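# Move six cart bottles into the fridge, close it

## Task

Move all six bottles from the cart into the refrigerator so each stands upright inside it, then close the refrigerator door completely. The task fails if a glass bottle drops a long way, if the door is flung open or banged shut, or if the robot falls or ends up leaning. A bottle still gripped or touched by the robot at the end does not count, and nothing counts if only the robot is keeping it in place. Finish by releasing everything and backing the robot away.

## Robot and tools

ROBOT. A Hello Robot Stretch 3 with one arm. Its base is 0.33 m long and 0.34 m wide, with two drive wheels. It drives straight or spins in place and cannot move sideways. Spins pivot midway between the drive wheels, 0.05 m behind the front edge. A mast carries a lift, and the telescoping arm on it points out of the robot's right side. To carry the gripper forward or back, drive the base. At the arm's tip are wrist yaw, pitch and roll joints and a two-finger gripper with round 0.04 m pads. With the arm in and the wrist folded, a spin sweeps a 0.28 m radius; an unfolded level wrist reaches beyond that.

FRAMES. Base frame: origin on the floor between the drive wheels, x forward, y left, z up. hand_pose is reported in this frame, at the point where closed fingertips meet; with all wrist joints at zero its x axis is up, y points back along the arm toward the mast, z points to the rear. The odometry frame is the base frame at the scene's start; heading runs -3.142 to 3.142, positive to the left.

execute_actions takes {"actions": [...]}, run in order. Each action may have "robot", "steps" (integer 1 to 450 control steps, 30 per second; default 1) and "until". {"steps": n} alone just waits. "robot" is one command, a list (queue) of up to 8 items, or {"stop": true}, which brakes everything and clears the queue. A command may hold:
- "base": exactly one of {"translate_m": d} (metres, a relative offset from where the base is when the command starts, forward positive, |d| at most 1) or {"rotate_rad": d} (radians, relative, counter-clockwise/left positive, |d| at most 3.2).
- "joints": absolute targets by name; unnamed joints keep their goals. lift_m 0 to 1.1 m (arm height); arm_m 0 to 0.52 m (extension); wrist_yaw_rad -1.345 to 4.42 (0 along the arm, positive swings toward the front, 3.0 folded over the base); wrist_pitch_rad -1.57 to 0.451 (0 level, negative tips fingers down); wrist_roll_rad -2.911 to 2.911 (0 fingers side by side, level); gripper_m -0.089 to 0.179 (bigger is wider; the real fingertip gap is smaller by about 0.007 when nearly shut up to 0.025 when wide, and zero below 0.007); head_pan_rad -3.953 to 1.73 (0 forward, positive left, -1.57 looks along the arm); head_tilt_rad -1.53 to 0.419 (negative looks down).
- "contact_limits": {"arm_m": e}, effort percent 1 to 100 at which that arm motion halts; it applies until the next arm command.
Queue items may also be {"pause_s": s}, s at most 15. A queued command starts only when every motion of the previous one ended "done" ("off_target" is also accepted for gripper and base). Base and joint motions in one command start together and keep going across later actions. A new command takes over immediately and discards the rest of an older queue. One out-of-range number rejects the whole call.
"until" ends an action early: {"robot": {"status": "ended"}} once nothing reads moving and no queue runs; or field tests such as {"lift_m": [">", 0.3], "base_status": ["!=", "moving"]} using =, !=, <, <=, >, >=, compared at printed precision; {"any": {"status": "ended"}} fires when any one motion or the queue ends. Prefer "ended" over waiting for an exact reading.

zoom_image: {"camera": one of head_camera, nav_camera, wrist_camera, "region": [x0, y0, x1, y1]} in pixels of that camera's last image, origin top-left, at most 504 by 504. Image sizes: head 896x504, nav 672x504, wrist 644x364.

finished_scene: {"scene": n}. Irreversible; call it only after every motion has ended, bottles are released and the robot has backed off.

SPEED. The base is fast (0.30 m/s, 1.9 rad/s) only when stowed: lift_m under 0.30, arm_m under 0.03, wrist_yaw_rad over 2.54. Otherwise 0.10 m/s and 0.63 rad/s.

GRIPPER. Grasp by commanding a value below the bottle's width (lower squeezes harder, but a stall guard then eases off, so heavy glass may slip). Release by commanding at least 0.02 above where the pads made contact. Neither the reading nor "done" proves a grasp; check the wrist camera.

WRIST SAFETY. Fold or unfold the wrist only with lift_m between 0.32 and 0.95, pitch -0.4 and roll near 0. After folding, lift may go down to 0.25. With yaw below -0.4 keep pitch at -0.5 or lower.

RESULTS. base_status shows the word and a bracket of distance travelled versus goal. joint_goals, joint_status (moving, done, off_target, contact_stop, time_out, stopped, not_commanded, torque_fault), measured_speeds, and refusals/queue/queue_left follow. Lines starting refused:, dropped: (with action and command index from 0) and replaced: explain problems. on_its_own reports goals the robot changed, slack or switched-off joints, motors loaded at rest, and any tilt of 3 degrees or more. lidar_m: 12 distances in 30-degree sectors, first straight ahead then counter-clockwise, in a plane 0.17 m up; blind to glass. wrist_depth_mm and head_depth_mm: 7x7 grids of median depth (head image is sideways). Also base_odometry, turned_by_wheels/turned_by_imu, base_tilt (degrees), motor_effort (percent, peak in brackets, noisy), the contact_limits line, and one image per camera.

CONTACT. Lift and arm halt and go slack when pushing hard (contact_stop); wrist, head and base do not and keep pushing. A wrist servo strained too long turns off for 10 s and refuses goals; wait with steps.

AVOID. Dropping glass bottles from height; swinging the door fast; pushing something rigid with the gripper above about 0.45 m, or pushing again after a contact_stop; driving while gripping or hooking something fixed; snagging furniture, especially reversing. If tilted, reverse the last move in small steps, free the gripper, and lower lift_m to about 0.2. Loose objects may occasionally be bumped by outside forces. The simulation keeps running while you think.

Each tool is called after "Emit:" as name(argument=value, ...), one argument or row to a line, values as JSON.

## Session

Emit:
execute_actions(
  actions=[],
)

Scene clock: 0.00 s.
robot.base_odometry: x=+0.000 y=+0.000 heading=+0.000 (m, m, rad; robot's odometry frame)
robot.turned_by_wheels: +0.000 (rad since the last result)
robot.turned_by_imu: +0.000 (rad since the last result)
robot.base_tilt: forward=+0.4 right=-0.9 (deg)
robot.lidar_m: 0.98 1.06 2.87 1.31 2.47 1.88 1.17 1.61 1.49 1.26 1.26 1.48
robot.head_depth_mm: 2022 2154 2165 2130 2138 2133 2084 / 2144 2615 2558 2579 2582 2547 2312 / 2143 3050 3212 3219 3170 3055 2271 / 2176 3230 3271 3305 3304 2818 2078 / 2199 3061 3135 3193 3205 1160 1410 / 2201 2996 3066 3082 3133 1076 1321 / 2094 2970 2959 2975 3047 1167 1267
robot.base_status: not_commanded
robot.joint_positions: lift_m=+0.518 arm_m=+0.002 wrist_yaw_rad=+2.831 wrist_pitch_rad=-0.583 wrist_roll_rad=-0.019 gripper_m=+0.037 head_pan_rad=+0.002 head_tilt_rad=+0.000
robot.joint_goals: lift_m=+0.518 arm_m=+0.002 wrist_yaw_rad=+2.831 wrist_pitch_rad=-0.583 wrist_roll_rad=-0.019 gripper_m=+0.037 head_pan_rad=+0.002 head_tilt_rad=+0.000
robot.joint_status: lift_m=not_commanded arm_m=not_commanded wrist_yaw_rad=not_commanded wrist_pitch_rad=not_commanded wrist_roll_rad=not_commanded gripper_m=not_commanded head_pan_rad=not_commanded head_tilt_rad=not_commanded
robot.measured_speeds: translate_m=+0.000 rotate_rad=+0.000 lift_m=+0.000 arm_m=+0.000 wrist_yaw_rad=+0.000 wrist_pitch_rad=+0.000 wrist_roll_rad=+0.000 head_pan_rad=+0.000 head_tilt_rad=+0.000
robot: refusals=0 queue=idle queue_left=0
robot.motor_effort: left_wheel=+0 right_wheel=+1 lift_m=+36 arm_m=-1 wrist_yaw_rad=+0 wrist_pitch_rad=+7 wrist_roll_rad=+1 gripper_m=+0 head_pan_rad=+0 head_tilt_rad=+3 (%)
robot.hand_pose: x=+0.0400 y=+0.0444 z=+0.4953 quat_wxyz=(+0.305, +0.694, +0.099, +0.644) (m; robot's base frame)
robot.wrist_depth_mm: - - - - - - - / - - - - - - - / - - - - - - - / 861 909 889 886 948 890 909 / 772 - 779 770 760 759 783 / 672 673 663 671 662 669 677 / 607 612 - 601 607 605 601
pictures: head_camera (sideways: a quarter turn clockwise sets it upright), nav_camera (sideways: a quarter turn counterclockwise sets it upright), wrist_camera
Images, in order (width x height): head_camera 896x504, nav_camera 672x504, wrist_camera 644x364.

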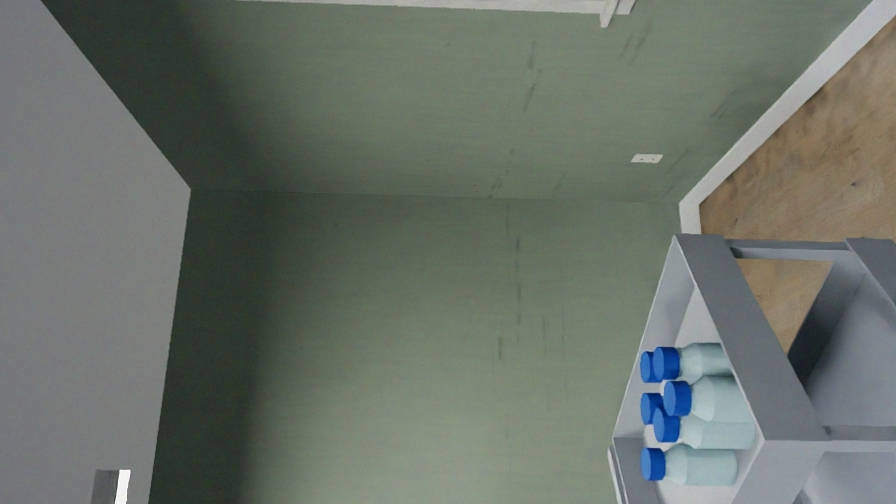

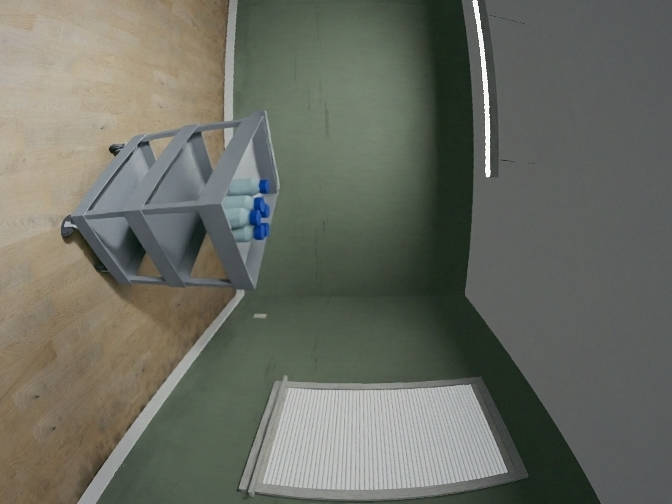

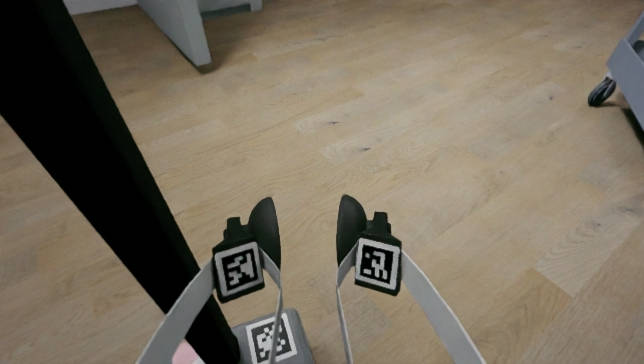

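Emit:
execute_actions(
  actions=[
    {"robot":{"joints":{"head_pan_rad":1.5,"head_tilt_rad":-0.3}},"steps":200,"until":{"robot":{"status":"ended"}}},
  ],
)

Scene clock: 4.70 s.
robot.base_odometry: x=+0.000 y=+0.000 heading=+0.000 (m, m, rad; robot's odometry frame)
robot.turned_by_wheels: +0.000 (rad since the last result)
robot.turned_by_imu: +0.001 (rad since the last result)
robot.base_tilt: forward=+0.2 right=-0.9 (deg)
robot.lidar_m: 0.98 1.06 2.88 1.31 2.47 1.88 1.17 1.62 1.49 1.26 1.26 1.48
robot.head_depth_mm: 2697 2829 3032 3230 2730 2008 1571 / 2543 2738 2917 3052 2680 2001 1572 / 2413 2592 2775 2970 2668 1962 1558 / 2005 2152 2213 2292 2398 1961 1558 / 1855 2278 2360 2253 2307 1815 1560 / 1301 1423 1413 1581 1884 1825 1536 / 2095 2215 2355 2480 2575 1912 1538
robot.base_status: not_commanded
robot.joint_positions: lift_m=+0.518 arm_m=+0.002 wrist_yaw_rad=+2.831 wrist_pitch_rad=-0.583 wrist_roll_rad=-0.019 gripper_m=+0.037 head_pan_rad=+1.493 head_tilt_rad=-0.296
robot.joint_goals: lift_m=+0.518 arm_m=+0.002 wrist_yaw_rad=+2.831 wrist_pitch_rad=-0.583 wrist_roll_rad=-0.019 gripper_m=+0.037 head_pan_rad=+1.500 head_tilt_rad=-0.300
robot.joint_status: lift_m=not_commanded arm_m=not_commanded wrist_yaw_rad=not_commanded wrist_pitch_rad=not_commanded wrist_roll_rad=not_commanded gripper_m=not_commanded head_pan_rad=done head_tilt_rad=done
robot.measured_speeds: translate_m=+0.000 rotate_rad=+0.000 lift_m=+0.000 arm_m=+0.000 wrist_yaw_rad=+0.000 wrist_pitch_rad=+0.000 wrist_roll_rad=+0.000 head_pan_rad=+0.000 head_tilt_rad=+0.000
robot: refusals=0 queue=done queue_left=0
robot.motor_effort: left_wheel=+0(0) right_wheel=+1(1) lift_m=+36(36) arm_m=-1(0) wrist_yaw_rad=+0(0) wrist_pitch_rad=+7(7) wrist_roll_rad=+1(1) gripper_m=+0(0) head_pan_rad=+3(40) head_tilt_rad=-2(17) (%)
robot.hand_pose: x=+0.0400 y=+0.0444 z=+0.4953 quat_wxyz=(+0.305, +0.694, +0.099, +0.644) (m; robot's base frame)
robot.wrist_depth_mm: - - - - - - - / - - - - - - - / - - - - - - - / 866 912 906 884 899 869 895 / 774 - 792 778 762 760 770 / 679 654 644 683 658 673 675 / 600 597 - 602 602 604 607
pictures: head_camera (sideways: a quarter turn clockwise sets it upright), nav_camera (sideways: a quarter turn counterclockwise sets it upright), wrist_camera
camera_calibration (this result's frames):
head_camera: T_world_to_cam=[[-0.00150843, -0.33982, -0.940489, 1.24665], [-0.99534, 0.0911841, -0.0313504, 0.0491455], [0.0964112, 0.93606, -0.338374, 0.403475], [0, 0, 0, 1]] pos_world=[0.0118975, 0.0414797, 1.31053]
nav_camera: T_world_to_cam=[[0.0160262, 0.324462, 0.945763, -1.19393], [0.996403, -0.0839069, 0.0119016, 0.031049], [0.0832176, 0.94217, -0.32464, 0.380575], [0, 0, 0, 1]] pos_world=[-0.0434738, 0.0314231, 1.25235]
wrist_camera: T_world_to_cam=[[0.939387, -0.342747, 0.00871016, -0.0324432], [-0.238304, -0.670977, -0.70214, 0.413304], [0.246501, 0.657506, -0.711986, 0.482562], [0, 0, 0, 1]] pos_world=[0.0100168, -0.0510894, 0.634057]
Images, in order (width x height): head_camera 896x504, nav_camera 672x504, wrist_camera 644x364.

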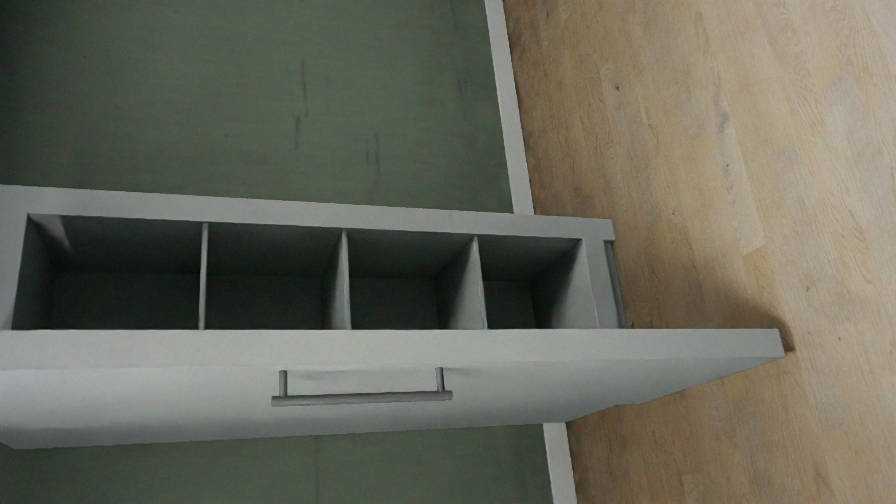

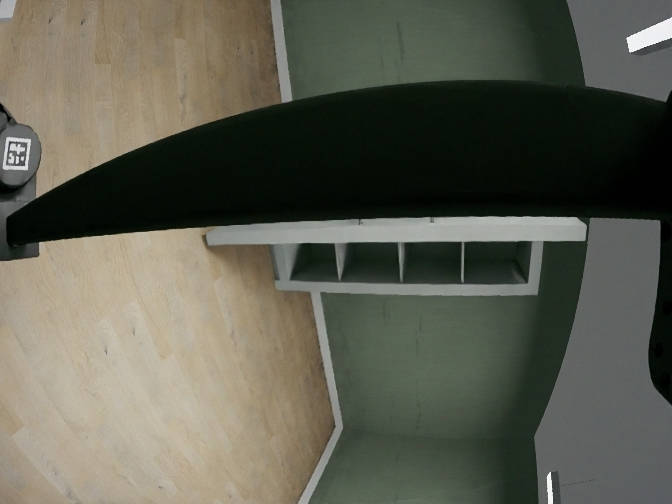

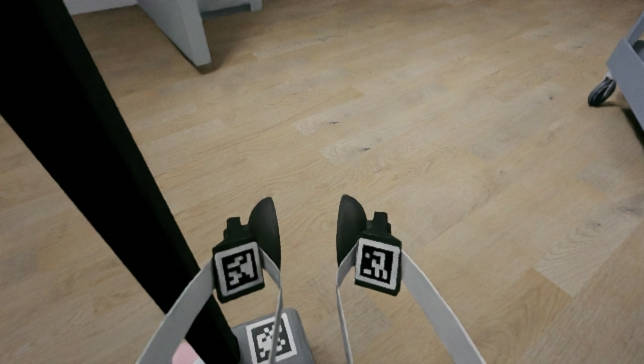

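Emit:
execute_actions(
  actions=[
    {"robot":[{"base":{"translate_m":0.4},"joints":{"head_pan_rad":-1.57,"head_tilt_rad":-0.6,"lift_m":0.9}},{"base":{"rotate_rad":1.57}},{"base":{"translate_m":0.25}},{"joints":{"wrist_pitch_rad":-0.4}},{"joints":{"wrist_yaw_rad":0}},{"joints":{"lift_m":1.1,"wrist_pitch_rad":-0.8,"gripper_m":0.12}}],"steps":450,"until":{"robot":{"status":"ended"}}},
    {"steps":450,"until":{"robot":{"status":"ended"}}},
  ],
)

Scene clock: 46.17 s.
robot.base_odometry: x=+0.400 y=+0.250 heading=+1.570 (m, m, rad; robot's odometry frame)
robot.turned_by_wheels: +1.570 (rad since the last result)
robot.turned_by_imu: +1.565 (rad since the last result)
robot.base_tilt: forward=+0.4 right=-0.8 (deg)
robot.lidar_m: 1.83 1.14 2.40 1.59 2.06 1.62 1.40 1.41 0.76 0.56 0.81 2.72
robot.head_depth_mm: - - - - - - 1273 / - - - - - - 1268 / - - - - - - 1248 / 2414 2725 - 841 - 1105 1189 / 2424 2620 1062 864 1061 1242 1223 / 2319 2510 1130 946 1150 1363 1248 / 2287 2535 1077 1252 1331 1414 1246
robot.base_status: done (translate_m +0.2500 of +0.2500)
robot.joint_positions: lift_m=+1.099 arm_m=+0.002 wrist_yaw_rad=+0.002 wrist_pitch_rad=-0.808 wrist_roll_rad=-0.019 gripper_m=+0.120 head_pan_rad=-1.563 head_tilt_rad=-0.593
robot.joint_goals: lift_m=+1.100 arm_m=+0.002 wrist_yaw_rad=+0.000 wrist_pitch_rad=-0.800 wrist_roll_rad=-0.019 gripper_m=+0.120 head_pan_rad=-1.570 head_tilt_rad=-0.600
robot.joint_status: lift_m=done arm_m=not_commanded wrist_yaw_rad=done wrist_pitch_rad=done wrist_roll_rad=not_commanded gripper_m=done head_pan_rad=done head_tilt_rad=done
robot.measured_speeds: translate_m=+0.000 rotate_rad=+0.000 lift_m=+0.000 arm_m=+0.000 wrist_yaw_rad=+0.000 wrist_pitch_rad=+0.000 wrist_roll_rad=+0.000 head_pan_rad=+0.000 head_tilt_rad=+0.000
robot: refusals=0 queue=done queue_left=0
robot.motor_effort: left_wheel=-3(3) right_wheel=+3(8) lift_m=+50(53) arm_m=+0(1) wrist_yaw_rad=-2(2) wrist_pitch_rad=+4(10) wrist_roll_rad=+1(1) gripper_m=-1(85) head_pan_rad=-3(40) head_tilt_rad=-2(17) (%)
robot.hand_pose: x=-0.0212 y=-0.3063 z=+1.0358 quat_wxyz=(+0.657, +0.281, -0.643, -0.275) (m; robot's base frame)
robot.wrist_depth_mm: - 715 658 514 644 - - / - - 600 570 799 - - / - - 934 526 - - - / - - - 793 - - - / - - - - - - - / - - - - - - - / - - - - - - -
pictures: head_camera (sideways: a quarter turn clockwise sets it upright), nav_camera (sideways: a quarter turn counterclockwise sets it upright), wrist_camera
camera_calibration (this result's frames):
head_camera: T_world_to_cam=[[-0.0296331, 0.598875, -0.800294, 1.06397], [0.999417, 0.00418666, -0.0338732, 0.0402491], [-0.0169352, -0.800832, -0.59865, 0.742834], [0, 0, 0, 1]] pos_world=[0.0038831, -0.0424668, 1.29755]
nav_camera: T_world_to_cam=[[0.0138696, -0.586979, 0.809483, -1.01615], [-0.999899, -0.00552091, 0.0131287, 0.0416338], [-0.00323721, -0.809583, -0.586996, 0.722484], [0, 0, 0, 1]] pos_world=[0.058062, -0.0113188, 1.24611]
wrist_camera: T_world_to_cam=[[-0.999255, 0.0345005, 0.0172913, -0.0342964], [0.0202404, 0.850032, -0.526342, 0.832156], [-0.0328572, -0.5256, -0.850097, 0.887827], [0, 0, 0, 1]] pos_world=[-0.0219425, -0.239534, 1.19333]
Images, in order (width x height): head_camera 896x504, nav_camera 672x504, wrist_camera 644x364.

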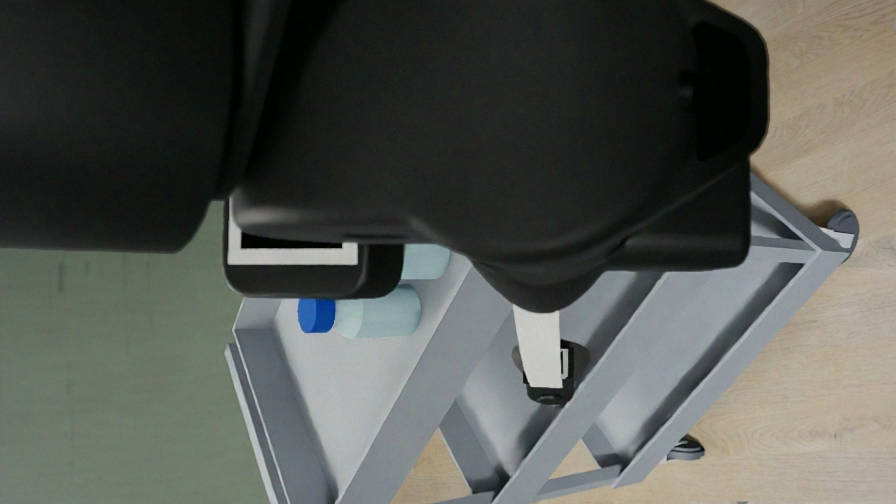

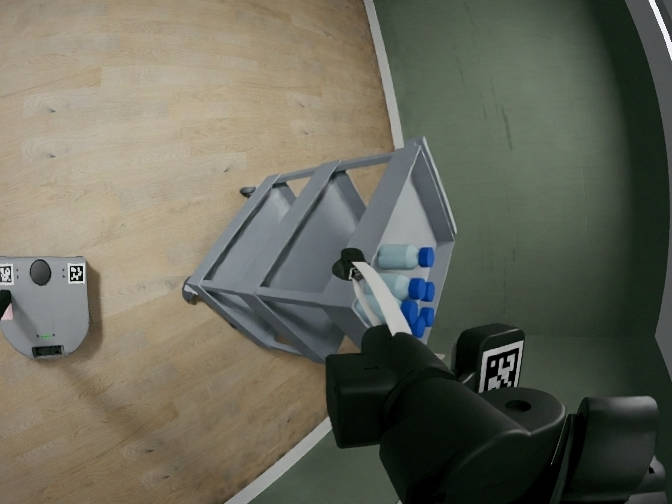

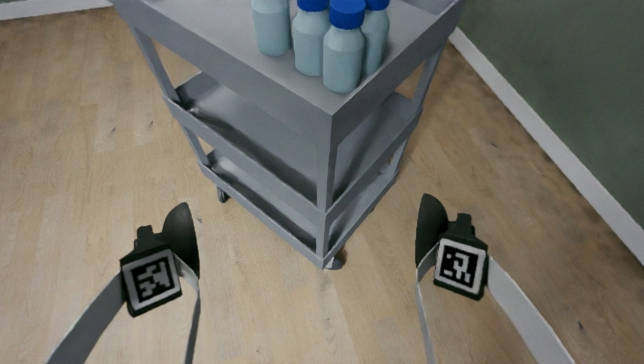

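Emit:
execute_actions(
  actions=[
    {"robot":{"joints":{"lift_m":0.6,"head_tilt_rad":-0.5}},"steps":450,"until":{"robot":{"status":"ended"}}},
  ],
)

Scene clock: 54.53 s.
robot.base_odometry: x=+0.400 y=+0.250 heading=+1.570 (m, m, rad; robot's odometry frame)
robot.turned_by_wheels: +0.000 (rad since the last result)
robot.turned_by_imu: +0.002 (rad since the last result)
robot.base_tilt: forward=+0.3 right=-1.0 (deg)
robot.lidar_m: 1.82 1.14 2.40 1.59 2.07 1.63 1.40 1.41 0.76 0.56 0.82 2.72
robot.head_depth_mm: 2313 2396 2474 2332 1924 1610 1346 / 2570 2792 2964 1003 1173 1347 1336 / 2482 2797 2990 796 806 1066 1243 / 2428 2701 2770 815 740 872 1049 / 2370 2584 1300 884 1126 1028 1220 / 2321 2514 1242 974 1187 1273 1256 / 2258 2450 2556 1013 1212 1429 1299
robot.base_status: done (translate_m +0.2500 of +0.2500)
robot.joint_positions: lift_m=+0.601 arm_m=+0.002 wrist_yaw_rad=+0.002 wrist_pitch_rad=-0.808 wrist_roll_rad=-0.019 gripper_m=+0.120 head_pan_rad=-1.563 head_tilt_rad=-0.507
robot.joint_goals: lift_m=+0.600 arm_m=+0.002 wrist_yaw_rad=+0.000 wrist_pitch_rad=-0.800 wrist_roll_rad=-0.019 gripper_m=+0.120 head_pan_rad=-1.570 head_tilt_rad=-0.500
robot.joint_status: lift_m=done arm_m=not_commanded wrist_yaw_rad=done wrist_pitch_rad=done wrist_roll_rad=not_commanded gripper_m=done head_pan_rad=done head_tilt_rad=done
robot.measured_speeds: translate_m=+0.000 rotate_rad=+0.000 lift_m=+0.000 arm_m=+0.000 wrist_yaw_rad=+0.000 wrist_pitch_rad=+0.000 wrist_roll_rad=+0.000 head_pan_rad=+0.000 head_tilt_rad=+0.000
robot: refusals=0 queue=done queue_left=0
robot.motor_effort: left_wheel=-2(2) right_wheel=+3(4) lift_m=+21(49) arm_m=-1(1) wrist_yaw_rad=-2(1) wrist_pitch_rad=+4(4) wrist_roll_rad=+1(1) gripper_m=+0(0) head_pan_rad=-3(3) head_tilt_rad=+4(13) (%)
robot.hand_pose: x=-0.0212 y=-0.3062 z=+0.5373 quat_wxyz=(+0.657, +0.281, -0.643, -0.275) (m; robot's base frame)
robot.wrist_depth_mm: - - 881 366 849 - - / - 988 786 806 811 - - / 870 894 857 701 888 931 913 / 793 805 824 742 828 842 828 / 738 756 735 736 743 748 749 / 673 - 682 676 670 687 684 / 621 621 619 619 620 643 628
pictures: head_camera (sideways: a quarter turn clockwise sets it upright), nav_camera (sideways: a quarter turn counterclockwise sets it upright), wrist_camera
camera_calibration (this result's frames):
head_camera: T_world_to_cam=[[-0.0290863, 0.528524, -0.84842, 1.12671], [0.99944, 0.00131212, -0.0334464, 0.039697], [-0.016564, -0.848917, -0.528266, 0.651263], [0, 0, 0, 1]] pos_world=[0.00388465, -0.0426775, 1.30129]
nav_camera: T_world_to_cam=[[0.0133171, -0.51589, 0.856551, -1.07752], [-0.999907, -0.00440864, 0.0128907, 0.0419423], [-0.00287393, -0.856644, -0.515901, 0.629985], [0, 0, 0, 1]] pos_world=[0.0580984, -0.0160234, 1.24742]
wrist_camera: T_world_to_cam=[[-0.999254, 0.0345245, 0.0173084, -0.0256881], [0.0202673, 0.850278, -0.525944, 0.56959], [-0.0328749, -0.525201, -0.850343, 0.464412], [0, 0, 0, 1]] pos_world=[-0.0219455, -0.239513, 0.694926]
Images, in order (width x height): head_camera 896x504, nav_camera 672x504, wrist_camera 644x364.

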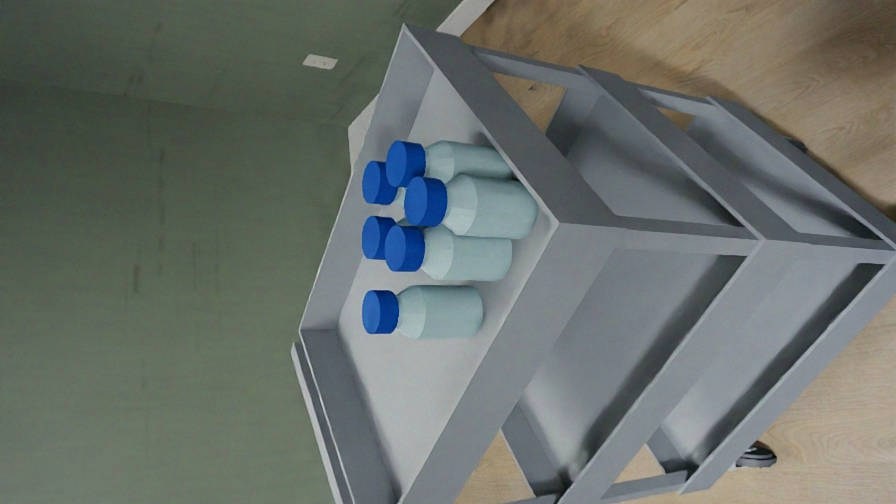

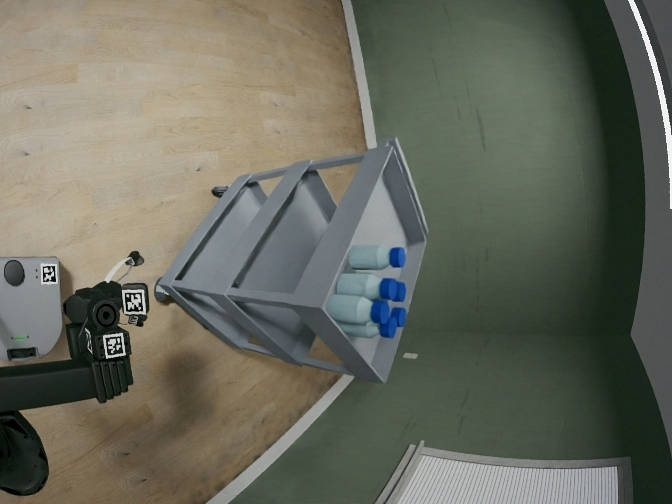

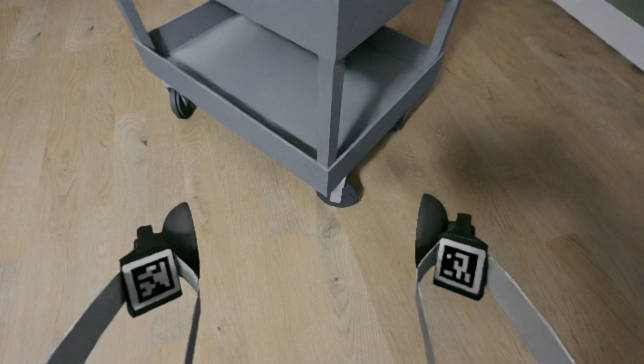

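Emit:
execute_actions(
  actions=[
    {"robot":[{"base":{"translate_m":0.08},"joints":{"lift_m":0.82,"wrist_pitch_rad":0.0,"gripper_m":0.13}},{"joints":{"arm_m":0.2}}],"steps":450,"until":{"robot":{"status":"ended"}}},
  ],
)

Scene clock: 65.47 s.
robot.base_odometry: x=+0.400 y=+0.330 heading=+1.570 (m, m, rad; robot's odometry frame)
robot.turned_by_wheels: +0.000 (rad since the last result)
robot.turned_by_imu: +0.002 (rad since the last result)
robot.base_tilt: forward=+0.4 right=-1.0 (deg)
robot.lidar_m: 1.74 1.07 2.42 1.60 2.09 1.71 1.47 1.49 0.62 0.58 0.91 2.63
robot.head_depth_mm: 2421 2525 2615 1010 1181 - - / 2555 2817 2989 804 805 - 1274 / 2489 2737 2920 821 - - 1124 / 2431 2645 1311 899 - 1016 1171 / 2379 2557 1288 1025 1184 1278 1243 / 2293 2496 1218 1020 1216 1374 1303 / 2238 2415 2548 1081 1732 1512 1309
robot.base_status: done (translate_m +0.0800 of +0.0800)
robot.joint_positions: lift_m=+0.819 arm_m=+0.200 wrist_yaw_rad=+0.001 wrist_pitch_rad=-0.022 wrist_roll_rad=-0.019 gripper_m=+0.130 head_pan_rad=-1.563 head_tilt_rad=-0.507
robot.joint_goals: lift_m=+0.820 arm_m=+0.200 wrist_yaw_rad=+0.000 wrist_pitch_rad=+0.000 wrist_roll_rad=-0.019 gripper_m=+0.130 head_pan_rad=-1.570 head_tilt_rad=-0.500
robot.joint_status: lift_m=done arm_m=done wrist_yaw_rad=done wrist_pitch_rad=done wrist_roll_rad=not_commanded gripper_m=done head_pan_rad=done head_tilt_rad=done
robot.measured_speeds: translate_m=+0.000 rotate_rad=+0.000 lift_m=+0.000 arm_m=+0.000 wrist_yaw_rad=+0.000 wrist_pitch_rad=+0.000 wrist_roll_rad=+0.000 head_pan_rad=+0.000 head_tilt_rad=+0.000
robot: refusals=0 queue=done queue_left=0
robot.motor_effort: left_wheel=-1(3) right_wheel=+3(8) lift_m=+50(53) arm_m=+2(7) wrist_yaw_rad=-1(2) wrist_pitch_rad=+13(13) wrist_roll_rad=+1(1) gripper_m=+0(48) head_pan_rad=-3(3) head_tilt_rad=+4(3) (%)
robot.hand_pose: x=-0.0211 y=-0.6003 z=+0.9285 quat_wxyz=(+0.714, +0.009, -0.700, -0.008) (m; robot's base frame)
robot.wrist_depth_mm: - - - - - - - / - - - - - - - / - - - - - - - / - - 738 707 320 349 - / - 540 535 390 319 437 - / - - 326 272 328 364 - / - - 690 248 209 281 -
pictures: head_camera (sideways: a quarter turn clockwise sets it upright), nav_camera (sideways: a quarter turn counterclockwise sets it upright), wrist_camera
camera_calibration (this result's frames):
head_camera: T_world_to_cam=[[-0.0290646, 0.528401, -0.848497, 1.12681], [0.99944, 0.00126791, -0.0334454, 0.0396958], [-0.0165968, -0.848994, -0.528142, 0.651102], [0, 0, 0, 1]] pos_world=[0.00388297, -0.0426775, 1.3013]
nav_camera: T_world_to_cam=[[0.0132959, -0.515765, 0.856627, -1.07762], [-0.999907, -0.00436742, 0.0128902, 0.041943], [-0.00290705, -0.856719, -0.515775, 0.629822], [0, 0, 0, 1]] pos_world=[0.0580978, -0.0160334, 1.24742]
wrist_camera: T_world_to_cam=[[-0.999249, 0.0363192, -0.0135258, 0.00752334], [0.0214902, 0.228813, -0.973233, 1.06763], [-0.0322522, -0.972793, -0.229422, -0.202592], [0, 0, 0, 1]] pos_world=[-0.0219598, -0.44164, 0.992671]
Images, in order (width x height): head_camera 896x504, nav_camera 672x504, wrist_camera 644x364.

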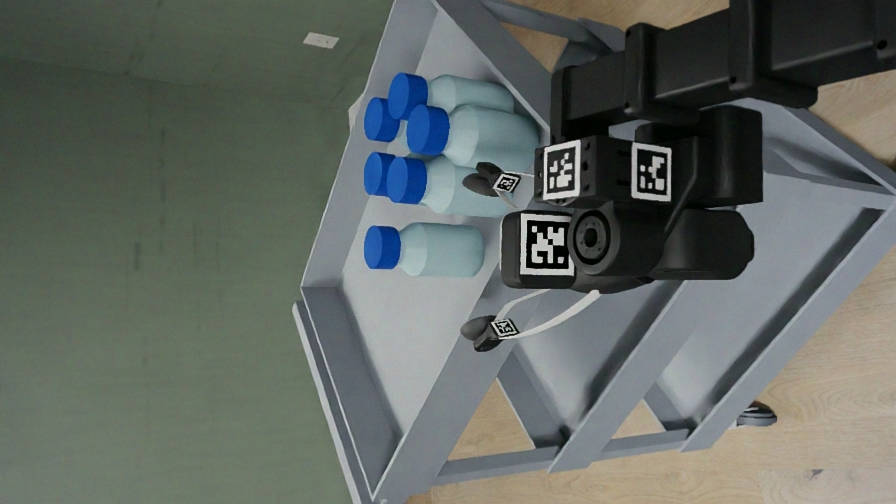

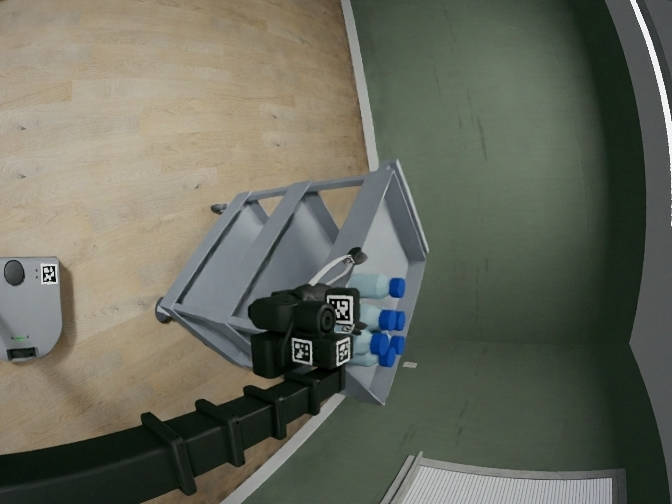

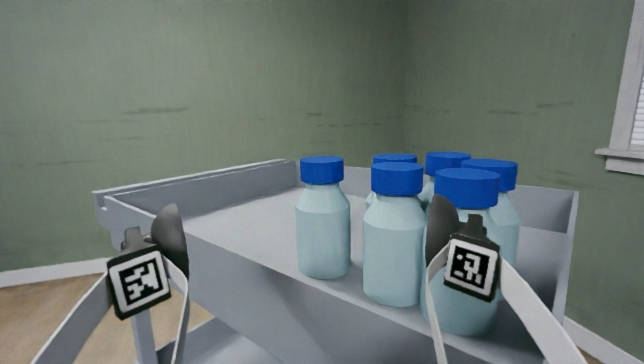

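Emit:
execute_actions(
  actions=[
    {"robot":[{"base":{"translate_m":-0.012},"joints":{"lift_m":0.765,"gripper_m":0.10}},{"joints":{"arm_m":0.38}}],"steps":450,"until":{"robot":{"status":"ended"}}},
  ],
)

Scene clock: 81.53 s.
robot.base_odometry: x=+0.400 y=+0.318 heading=+1.570 (m, m, rad; robot's odometry frame)
robot.turned_by_wheels: +0.000 (rad since the last result)
robot.turned_by_imu: +0.001 (rad since the last result)
robot.base_tilt: forward=+0.3 right=-0.9 (deg)
robot.lidar_m: 1.76 1.08 2.42 1.61 2.08 1.70 1.46 1.48 0.65 0.58 0.91 2.64
robot.head_depth_mm: 2397 2476 2580 1016 1811 1607 - / 2570 2829 3006 837 1161 - 1267 / 2498 2733 2906 853 830 896 1117 / 2416 2630 1300 884 1161 1026 1175 / 2364 2612 1299 977 1199 1094 1234 / 2313 2548 1238 1019 1224 1361 1314 / 2281 2458 2593 1093 1740 1481 1303
robot.base_status: done (translate_m -0.0120 of -0.0120)
robot.joint_positions: lift_m=+0.766 arm_m=+0.380 wrist_yaw_rad=+0.002 wrist_pitch_rad=-0.009 wrist_roll_rad=-0.016 gripper_m=+0.100 head_pan_rad=-1.563 head_tilt_rad=-0.505
robot.joint_goals: lift_m=+0.765 arm_m=+0.380 wrist_yaw_rad=+0.000 wrist_pitch_rad=+0.000 wrist_roll_rad=-0.016 gripper_m=+0.100 head_pan_rad=-1.570 head_tilt_rad=-0.500
robot.joint_status: lift_m=done arm_m=done wrist_yaw_rad=done wrist_pitch_rad=done wrist_roll_rad=not_commanded gripper_m=done head_pan_rad=done head_tilt_rad=done
robot.measured_speeds: translate_m=+0.000 rotate_rad=+0.000 lift_m=+0.000 arm_m=+0.000 wrist_yaw_rad=+0.000 wrist_pitch_rad=+0.000 wrist_roll_rad=+0.000 head_pan_rad=+0.000 head_tilt_rad=+0.000
robot: refusals=0 queue=done queue_left=0
robot.motor_effort: left_wheel=-1(5) right_wheel=+1(5) lift_m=+20(50) arm_m=+3(7) wrist_yaw_rad=-2(10) wrist_pitch_rad=+5(12) wrist_roll_rad=-1(3) gripper_m=+0(85) head_pan_rad=-3(3) head_tilt_rad=+2(3) (%)
robot.hand_pose: x=-0.0208 y=-0.7805 z=+0.8777 quat_wxyz=(+0.713, +0.004, -0.701, -0.003) (m; robot's base frame)
robot.wrist_depth_mm: - - - - - - - / - - - - - - - / - - - 209 242 210 156 / - 493 572 201 193 212 110 / 390 428 409 196 210 206 115 / 216 301 269 202 201 193 108 / 261 220 219 206 196 193 107
pictures: head_camera (sideways: a quarter turn clockwise sets it upright), nav_camera (sideways: a quarter turn counterclockwise sets it upright), wrist_camera
camera_calibration (this result's frames):
head_camera: T_world_to_cam=[[-0.0289798, 0.526882, -0.849444, 1.12805], [0.99944, 0.00106935, -0.0334338, 0.0396807], [-0.0167073, -0.849938, -0.526618, 0.64912], [0, 0, 0, 1]] pos_world=[0.00387706, -0.0426781, 1.30138]
nav_camera: T_world_to_cam=[[0.0132127, -0.514229, 0.857551, -1.07882], [-0.999908, -0.00420567, 0.0128841, 0.0419508], [-0.00301882, -0.857642, -0.514238, 0.627822], [0, 0, 0, 1]] pos_world=[0.0580964, -0.0161383, 1.24745]
wrist_camera: T_world_to_cam=[[-0.999239, 0.0350452, -0.0171526, 0.0158633], [0.024346, 0.216489, -0.975982, 1.05235], [-0.0304902, -0.975656, -0.217177, -0.40252], [0, 0, 0, 1]] pos_world=[-0.0220423, -0.621099, 0.939932]
Images, in order (width x height): head_camera 896x504, nav_camera 672x504, wrist_camera 644x364.

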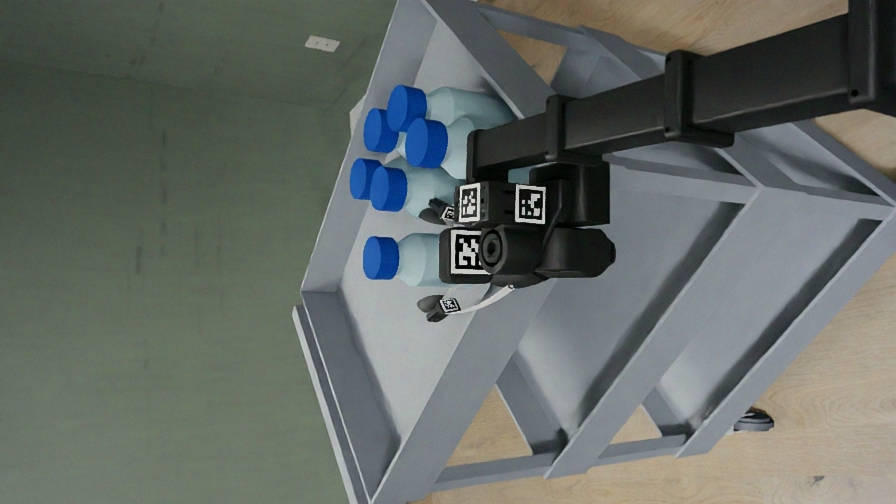

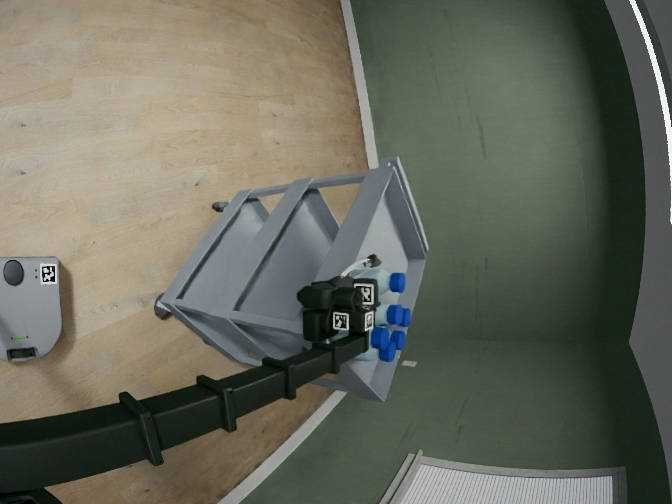

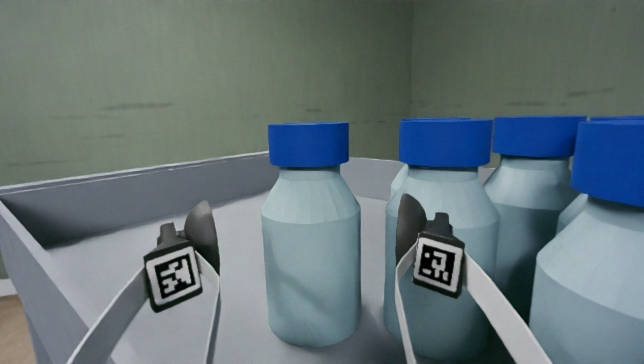

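Emit:
execute_actions(
  actions=[
    {"robot":[{"joints":{"arm_m":0.36}},{"base":{"translate_m":0.006},"joints":{"lift_m":0.795}},{"joints":{"arm_m":0.45}}],"steps":450,"until":{"robot":{"status":"ended"}}},
  ],
)

Scene clock: 92.07 s.
robot.base_odometry: x=+0.400 y=+0.324 heading=+1.570 (m, m, rad; robot's odometry frame)
robot.turned_by_wheels: +0.000 (rad since the last result)
robot.turned_by_imu: +0.002 (rad since the last result)
robot.base_tilt: forward=+0.2 right=-1.1 (deg)
robot.lidar_m: 1.75 1.08 2.42 1.60 2.09 1.70 1.47 1.48 0.68 0.62 0.97 2.64
robot.head_depth_mm: 2415 2520 2555 1057 1800 1653 - / 2569 2803 3061 852 - 1300 1276 / 2508 2726 2877 - 783 928 1152 / 2418 2631 1327 - 1197 1058 1222 / 2363 2553 1303 917 1238 1320 1255 / 2296 2496 1223 1120 1268 1425 1310 / 2256 2454 2601 1153 1801 1531 1308
robot.base_status: done (translate_m +0.0060 of +0.0060)
robot.joint_positions: lift_m=+0.795 arm_m=+0.450 wrist_yaw_rad=+0.001 wrist_pitch_rad=-0.024 wrist_roll_rad=-0.016 gripper_m=+0.100 head_pan_rad=-1.563 head_tilt_rad=-0.504
robot.joint_goals: lift_m=+0.795 arm_m=+0.450 wrist_yaw_rad=+0.000 wrist_pitch_rad=+0.000 wrist_roll_rad=-0.016 gripper_m=+0.100 head_pan_rad=-1.570 head_tilt_rad=-0.500
robot.joint_status: lift_m=done arm_m=done wrist_yaw_rad=done wrist_pitch_rad=done wrist_roll_rad=not_commanded gripper_m=done head_pan_rad=done head_tilt_rad=done
robot.measured_speeds: translate_m=+0.000 rotate_rad=+0.000 lift_m=+0.000 arm_m=+0.000 wrist_yaw_rad=+0.000 wrist_pitch_rad=+0.000 wrist_roll_rad=+0.000 head_pan_rad=+0.000 head_tilt_rad=+0.000
robot: refusals=0 queue=done queue_left=0
robot.motor_effort: left_wheel=+0(3) right_wheel=+1(8) lift_m=+42(53) arm_m=+3(15) wrist_yaw_rad=-1(2) wrist_pitch_rad=+14(28) wrist_roll_rad=-1(1) gripper_m=+0(0) head_pan_rad=-3(3) head_tilt_rad=+2(2) (%)
robot.hand_pose: x=-0.0212 y=-0.8502 z=+0.9032 quat_wxyz=(+0.713, +0.009, -0.701, -0.008) (m; robot's base frame)
robot.wrist_depth_mm: - - - - - - - / - - - - - - - / - - - - - - - / - - 580 171 484 153 182 / 368 425 470 171 186 158 186 / 338 349 327 166 177 154 180 / 274 255 252 171 183 157 189
pictures: head_camera (sideways: a quarter turn clockwise sets it upright), nav_camera (sideways: a quarter turn counterclockwise sets it upright), wrist_camera
camera_calibration (this result's frames):
head_camera: T_world_to_cam=[[-0.0288749, 0.525883, -0.850067, 1.12886], [0.999441, 0.000845034, -0.0334261, 0.0396707], [-0.0168599, -0.850557, -0.525613, 0.647813], [0, 0, 0, 1]] pos_world=[0.00386917, -0.0426783, 1.30143]
nav_camera: T_world_to_cam=[[0.0131101, -0.513217, 0.858159, -1.07961], [-0.999909, -0.00400556, 0.0128801, 0.041956], [-0.00317291, -0.858249, -0.513223, 0.626503], [0, 0, 0, 1]] pos_world=[0.0580939, -0.0162122, 1.24747]
wrist_camera: T_world_to_cam=[[-0.999184, 0.0368273, -0.016605, 0.01937], [0.0246638, 0.23057, -0.972743, 1.10139], [-0.0319949, -0.972359, -0.23129, -0.449444], [0, 0, 0, 1]] pos_world=[-0.0221903, -0.691682, 0.967744]
Images, in order (width x height): head_camera 896x504, nav_camera 672x504, wrist_camera 644x364.

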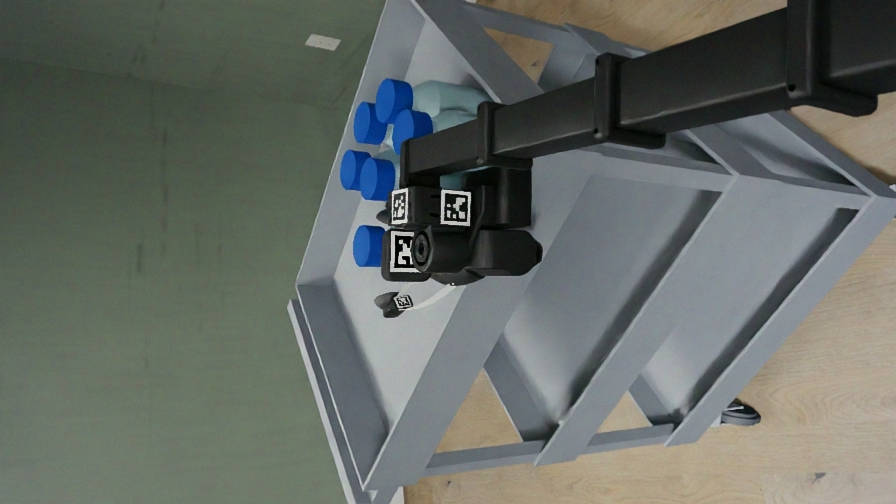

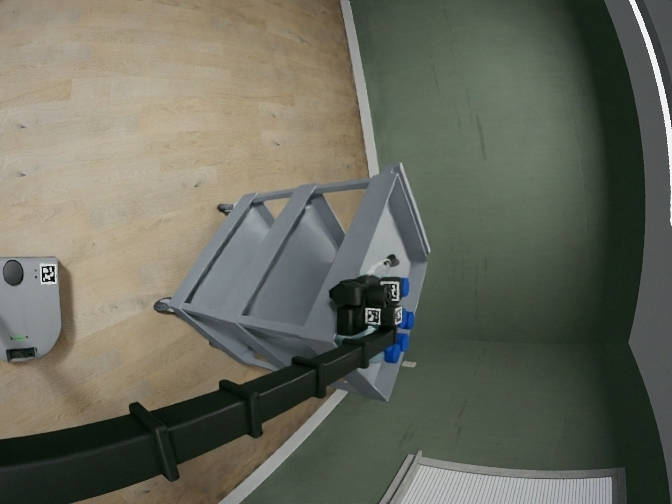

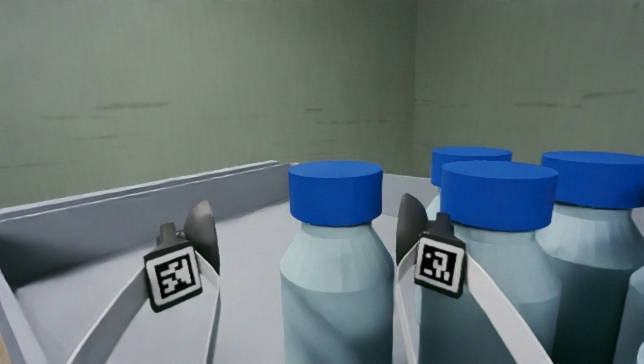

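Emit:
execute_actions(
  actions=[
    {"robot":[{"joints":{"arm_m":0.485}},{"joints":{"gripper_m":0.02}},{"joints":{"lift_m":0.86}}],"steps":450,"until":{"robot":{"status":"ended"}}},
  ],
)

Scene clock: 101.23 s.
robot.base_odometry: x=+0.400 y=+0.324 heading=+1.570 (m, m, rad; robot's odometry frame)
robot.turned_by_wheels: +0.000 (rad since the last result)
robot.turned_by_imu: +0.001 (rad since the last result)
robot.base_tilt: forward=+0.2 right=-1.0 (deg)
robot.lidar_m: 1.75 1.07 2.42 1.61 2.08 1.71 1.47 1.49 0.72 0.65 1.02 2.62
robot.head_depth_mm: 2432 2512 2547 1074 2058 - - / 2575 2807 2977 - 1170 1289 1306 / 2501 2688 2958 877 821 964 1193 / 2459 2643 2784 852 1199 1106 1242 / 2390 2569 1321 1021 1229 1352 1285 / 2300 2483 1238 1123 1303 1446 1315 / 2238 2456 2572 2314 1791 1549 1308
robot.base_status: done (translate_m +0.0060 of +0.0060)
robot.joint_positions: lift_m=+0.859 arm_m=+0.485 wrist_yaw_rad=-0.002 wrist_pitch_rad=-0.062 wrist_roll_rad=-0.016 gripper_m=+0.020 head_pan_rad=-1.563 head_tilt_rad=-0.504
robot.joint_goals: lift_m=+0.860 arm_m=+0.485 wrist_yaw_rad=+0.000 wrist_pitch_rad=+0.000 wrist_roll_rad=-0.016 gripper_m=+0.020 head_pan_rad=-1.570 head_tilt_rad=-0.500
robot.joint_status: lift_m=done arm_m=done wrist_yaw_rad=done wrist_pitch_rad=done wrist_roll_rad=not_commanded gripper_m=done head_pan_rad=done head_tilt_rad=done
robot.measured_speeds: translate_m=+0.000 rotate_rad=+0.000 lift_m=+0.000 arm_m=+0.000 wrist_yaw_rad=+0.000 wrist_pitch_rad=+0.000 wrist_roll_rad=+0.000 head_pan_rad=+0.000 head_tilt_rad=+0.000
robot: refusals=0 queue=done queue_left=0
robot.on_its_own: wrist_pitch_rad is at rest, and its effort (+36) is outside its rest range (-20 to +32)
robot.motor_effort: left_wheel=+0(0) right_wheel=+1(0) lift_m=+54(55) arm_m=+2(12) wrist_yaw_rad=+1(2) wrist_pitch_rad=+36(38) wrist_roll_rad=-1(1) gripper_m=-9(89) head_pan_rad=-3(3) head_tilt_rad=+2(1) (%)
robot.hand_pose: x=-0.0219 y=-0.8839 z=+0.9581 quat_wxyz=(+0.713, +0.022, -0.701, -0.023) (m; robot's base frame)
robot.wrist_depth_mm: - - - - - - - / - - - - - - - / - - - - - - - / - - - 177 - - - / 447 456 515 172 479 231 211 / 373 413 365 171 263 166 197 / 332 327 322 176 305 171 196
pictures: head_camera (sideways: a quarter turn clockwise sets it upright), nav_camera (sideways: a quarter turn counterclockwise sets it upright), wrist_camera
camera_calibration (this result's frames):
head_camera: T_world_to_cam=[[-0.028875, 0.525883, -0.850067, 1.12886], [0.999441, 0.000845155, -0.0334261, 0.0396707], [-0.0168598, -0.850557, -0.525613, 0.647813], [0, 0, 0, 1]] pos_world=[0.00386918, -0.0426783, 1.30143]
nav_camera: T_world_to_cam=[[0.0131102, -0.513217, 0.858159, -1.07961], [-0.999909, -0.00400568, 0.0128801, 0.041956], [-0.00317281, -0.858249, -0.513223, 0.626503], [0, 0, 0, 1]] pos_world=[0.0580939, -0.0162122, 1.24747]
wrist_camera: T_world_to_cam=[[-0.999081, 0.0400913, -0.015148, 0.0223361], [0.0253389, 0.267507, -0.963223, 1.18609], [-0.0345647, -0.962721, -0.268277, -0.425632], [0, 0, 0, 1]] pos_world=[-0.0224506, -0.727949, 1.02862]
Images, in order (width x height): head_camera 896x504, nav_camera 672x504, wrist_camera 644x364.

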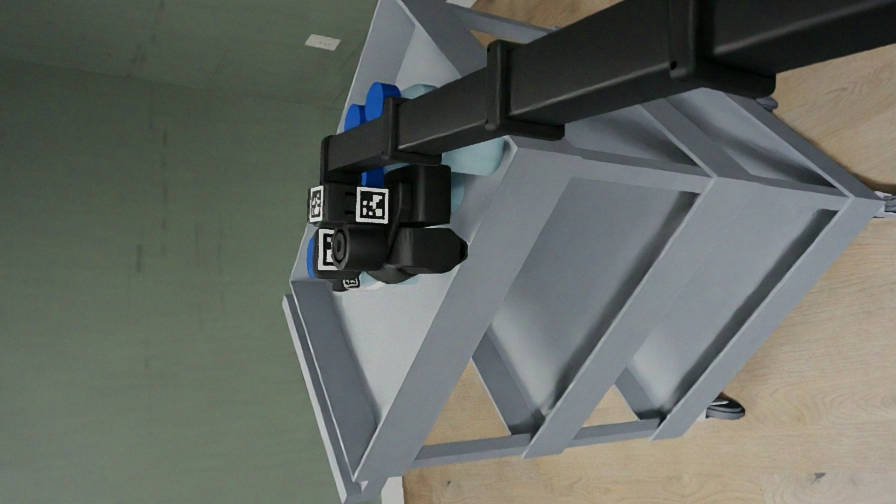

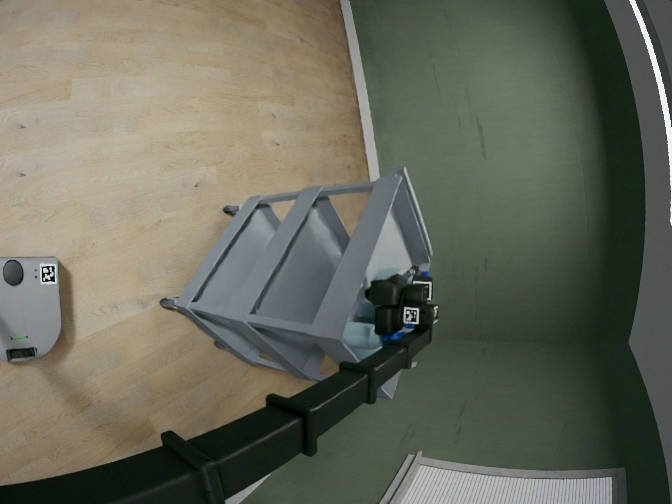

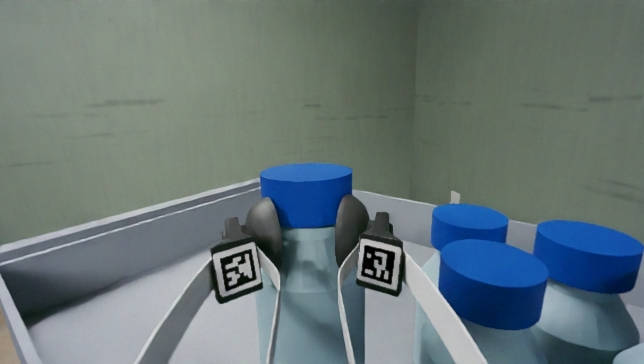

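Emit:
execute_actions(
  actions=[
    {"robot":[{"joints":{"lift_m":0.98}},{"joints":{"arm_m":0.0}},{"base":{"rotate_rad":-0.08}},{"base":{"translate_m":1.0}},{"base":{"translate_m":0.24}},{"base":{"rotate_rad":1.876}},{"base":{"translate_m":0.42},"joints":{"head_tilt_rad":-0.3}}],"steps":450,"until":{"robot":{"status":"ended"}}},
    {"steps":450,"until":{"robot":{"status":"ended"}}},
    {"steps":450,"until":{"robot":{"status":"ended"}}},
  ],
)

Scene clock: 138.70 s.
robot.base_odometry: x=+0.091 y=+1.467 heading=-2.917 (m, m, rad; robot's odometry frame)
robot.turned_by_wheels: +1.796 (rad since the last result)
robot.turned_by_imu: +1.796 (rad since the last result)
robot.base_tilt: forward=+0.2 right=-1.1 (deg)
robot.lidar_m: - - 2.76 2.63 1.54 1.56 2.66 1.61 0.66 0.44 0.15 -
robot.head_depth_mm: 839 876 943 993 749 996 - / 833 870 943 993 746 1138 - / 830 864 929 982 778 - - / 827 857 930 973 418 - - / 807 846 905 951 729 985 885 / 433 458 486 514 552 588 634 / 378 382 387 390 393 399 402
robot.base_status: done (translate_m +0.4200 of +0.4200)
robot.joint_positions: lift_m=+0.979 arm_m=+0.002 wrist_yaw_rad=+0.000 wrist_pitch_rad=-0.063 wrist_roll_rad=-0.016 gripper_m=+0.020 head_pan_rad=-1.563 head_tilt_rad=-0.310
robot.joint_goals: lift_m=+0.980 arm_m=+0.000 wrist_yaw_rad=+0.000 wrist_pitch_rad=+0.000 wrist_roll_rad=-0.016 gripper_m=+0.020 head_pan_rad=-1.570 head_tilt_rad=-0.300
robot.joint_status: lift_m=done arm_m=done wrist_yaw_rad=done wrist_pitch_rad=done wrist_roll_rad=not_commanded gripper_m=done head_pan_rad=done head_tilt_rad=done
robot.measured_speeds: translate_m=+0.000 rotate_rad=+0.000 lift_m=+0.000 arm_m=+0.000 wrist_yaw_rad=+0.000 wrist_pitch_rad=+0.000 wrist_roll_rad=+0.000 head_pan_rad=+0.000 head_tilt_rad=+0.000
robot: refusals=0 queue=done queue_left=0
robot.on_its_own: wrist_pitch_rad is at rest, and its effort (+36) is outside its rest range (-20 to +32)
robot.motor_effort: left_wheel=-2(5) right_wheel=+4(9) lift_m=+53(56) arm_m=-4(6) wrist_yaw_rad=+0(1) wrist_pitch_rad=+36(36) wrist_roll_rad=-1(1) gripper_m=-9(9) head_pan_rad=-3(3) head_tilt_rad=+3(15) (%)
robot.hand_pose: x=-0.0215 y=-0.4012 z=+1.0780 quat_wxyz=(+0.713, +0.022, -0.701, -0.022) (m; robot's base frame)
robot.wrist_depth_mm: 173 256 382 654 669 559 390 / 171 264 373 687 713 573 395 / 169 270 364 702 736 565 395 / 169 240 300 176 728 570 398 / 167 237 307 173 504 495 398 / 165 235 315 170 392 409 385 / 164 215 342 175 829 591 406
pictures: head_camera (sideways: a quarter turn clockwise sets it upright), nav_camera (sideways: a quarter turn counterclockwise sets it upright), wrist_camera
camera_calibration (this result's frames):
head_camera: T_world_to_cam=[[-0.0275879, 0.351925, -0.935622, 1.24046], [0.999488, -0.00548692, -0.0315349, 0.0372166], [-0.0162316, -0.936012, -0.351593, 0.421365], [0, 0, 0, 1]] pos_world=[0.00386357, -0.0419405, 1.30992]
nav_camera: T_world_to_cam=[[0.0118133, -0.337938, 0.941094, -1.18781], [-0.999927, -0.00157971, 0.0119846, 0.0431188], [-0.00256339, -0.941167, -0.337932, 0.398397], [0, 0, 0, 1]] pos_world=[0.0581689, -0.0263782, 1.25195]
wrist_camera: T_world_to_cam=[[-0.999134, 0.0387582, -0.0151315, 0.00458605], [0.0249814, 0.267986, -0.963099, 1.17248], [-0.033273, -0.962643, -0.268722, 0.0718092], [0, 0, 0, 1]] pos_world=[-0.0223187, -0.245259, 1.14858]
Images, in order (width x height): head_camera 896x504, nav_camera 672x504, wrist_camera 644x364.

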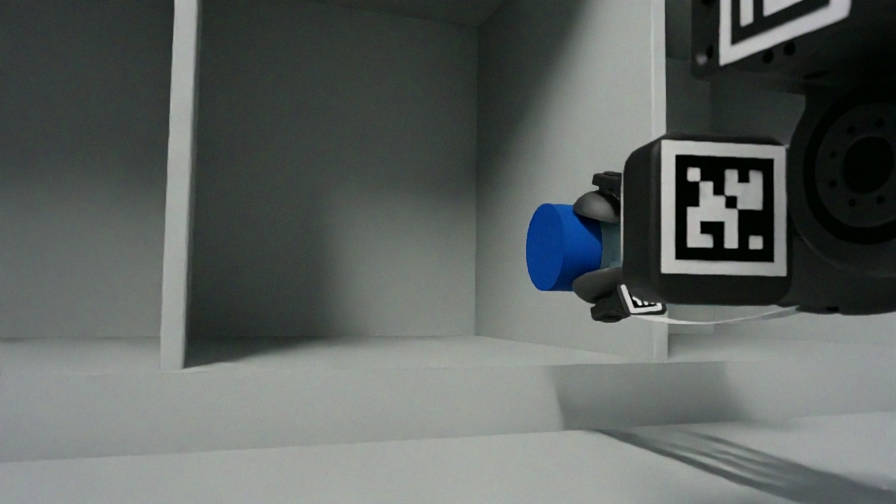

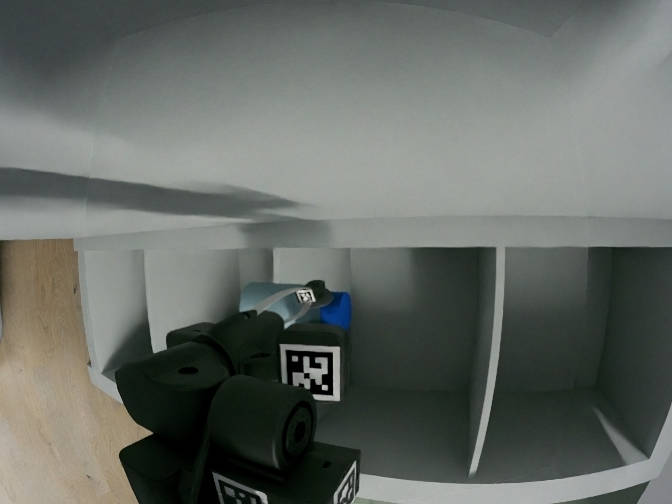

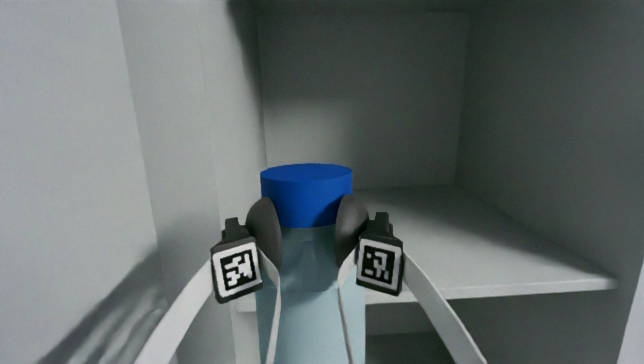

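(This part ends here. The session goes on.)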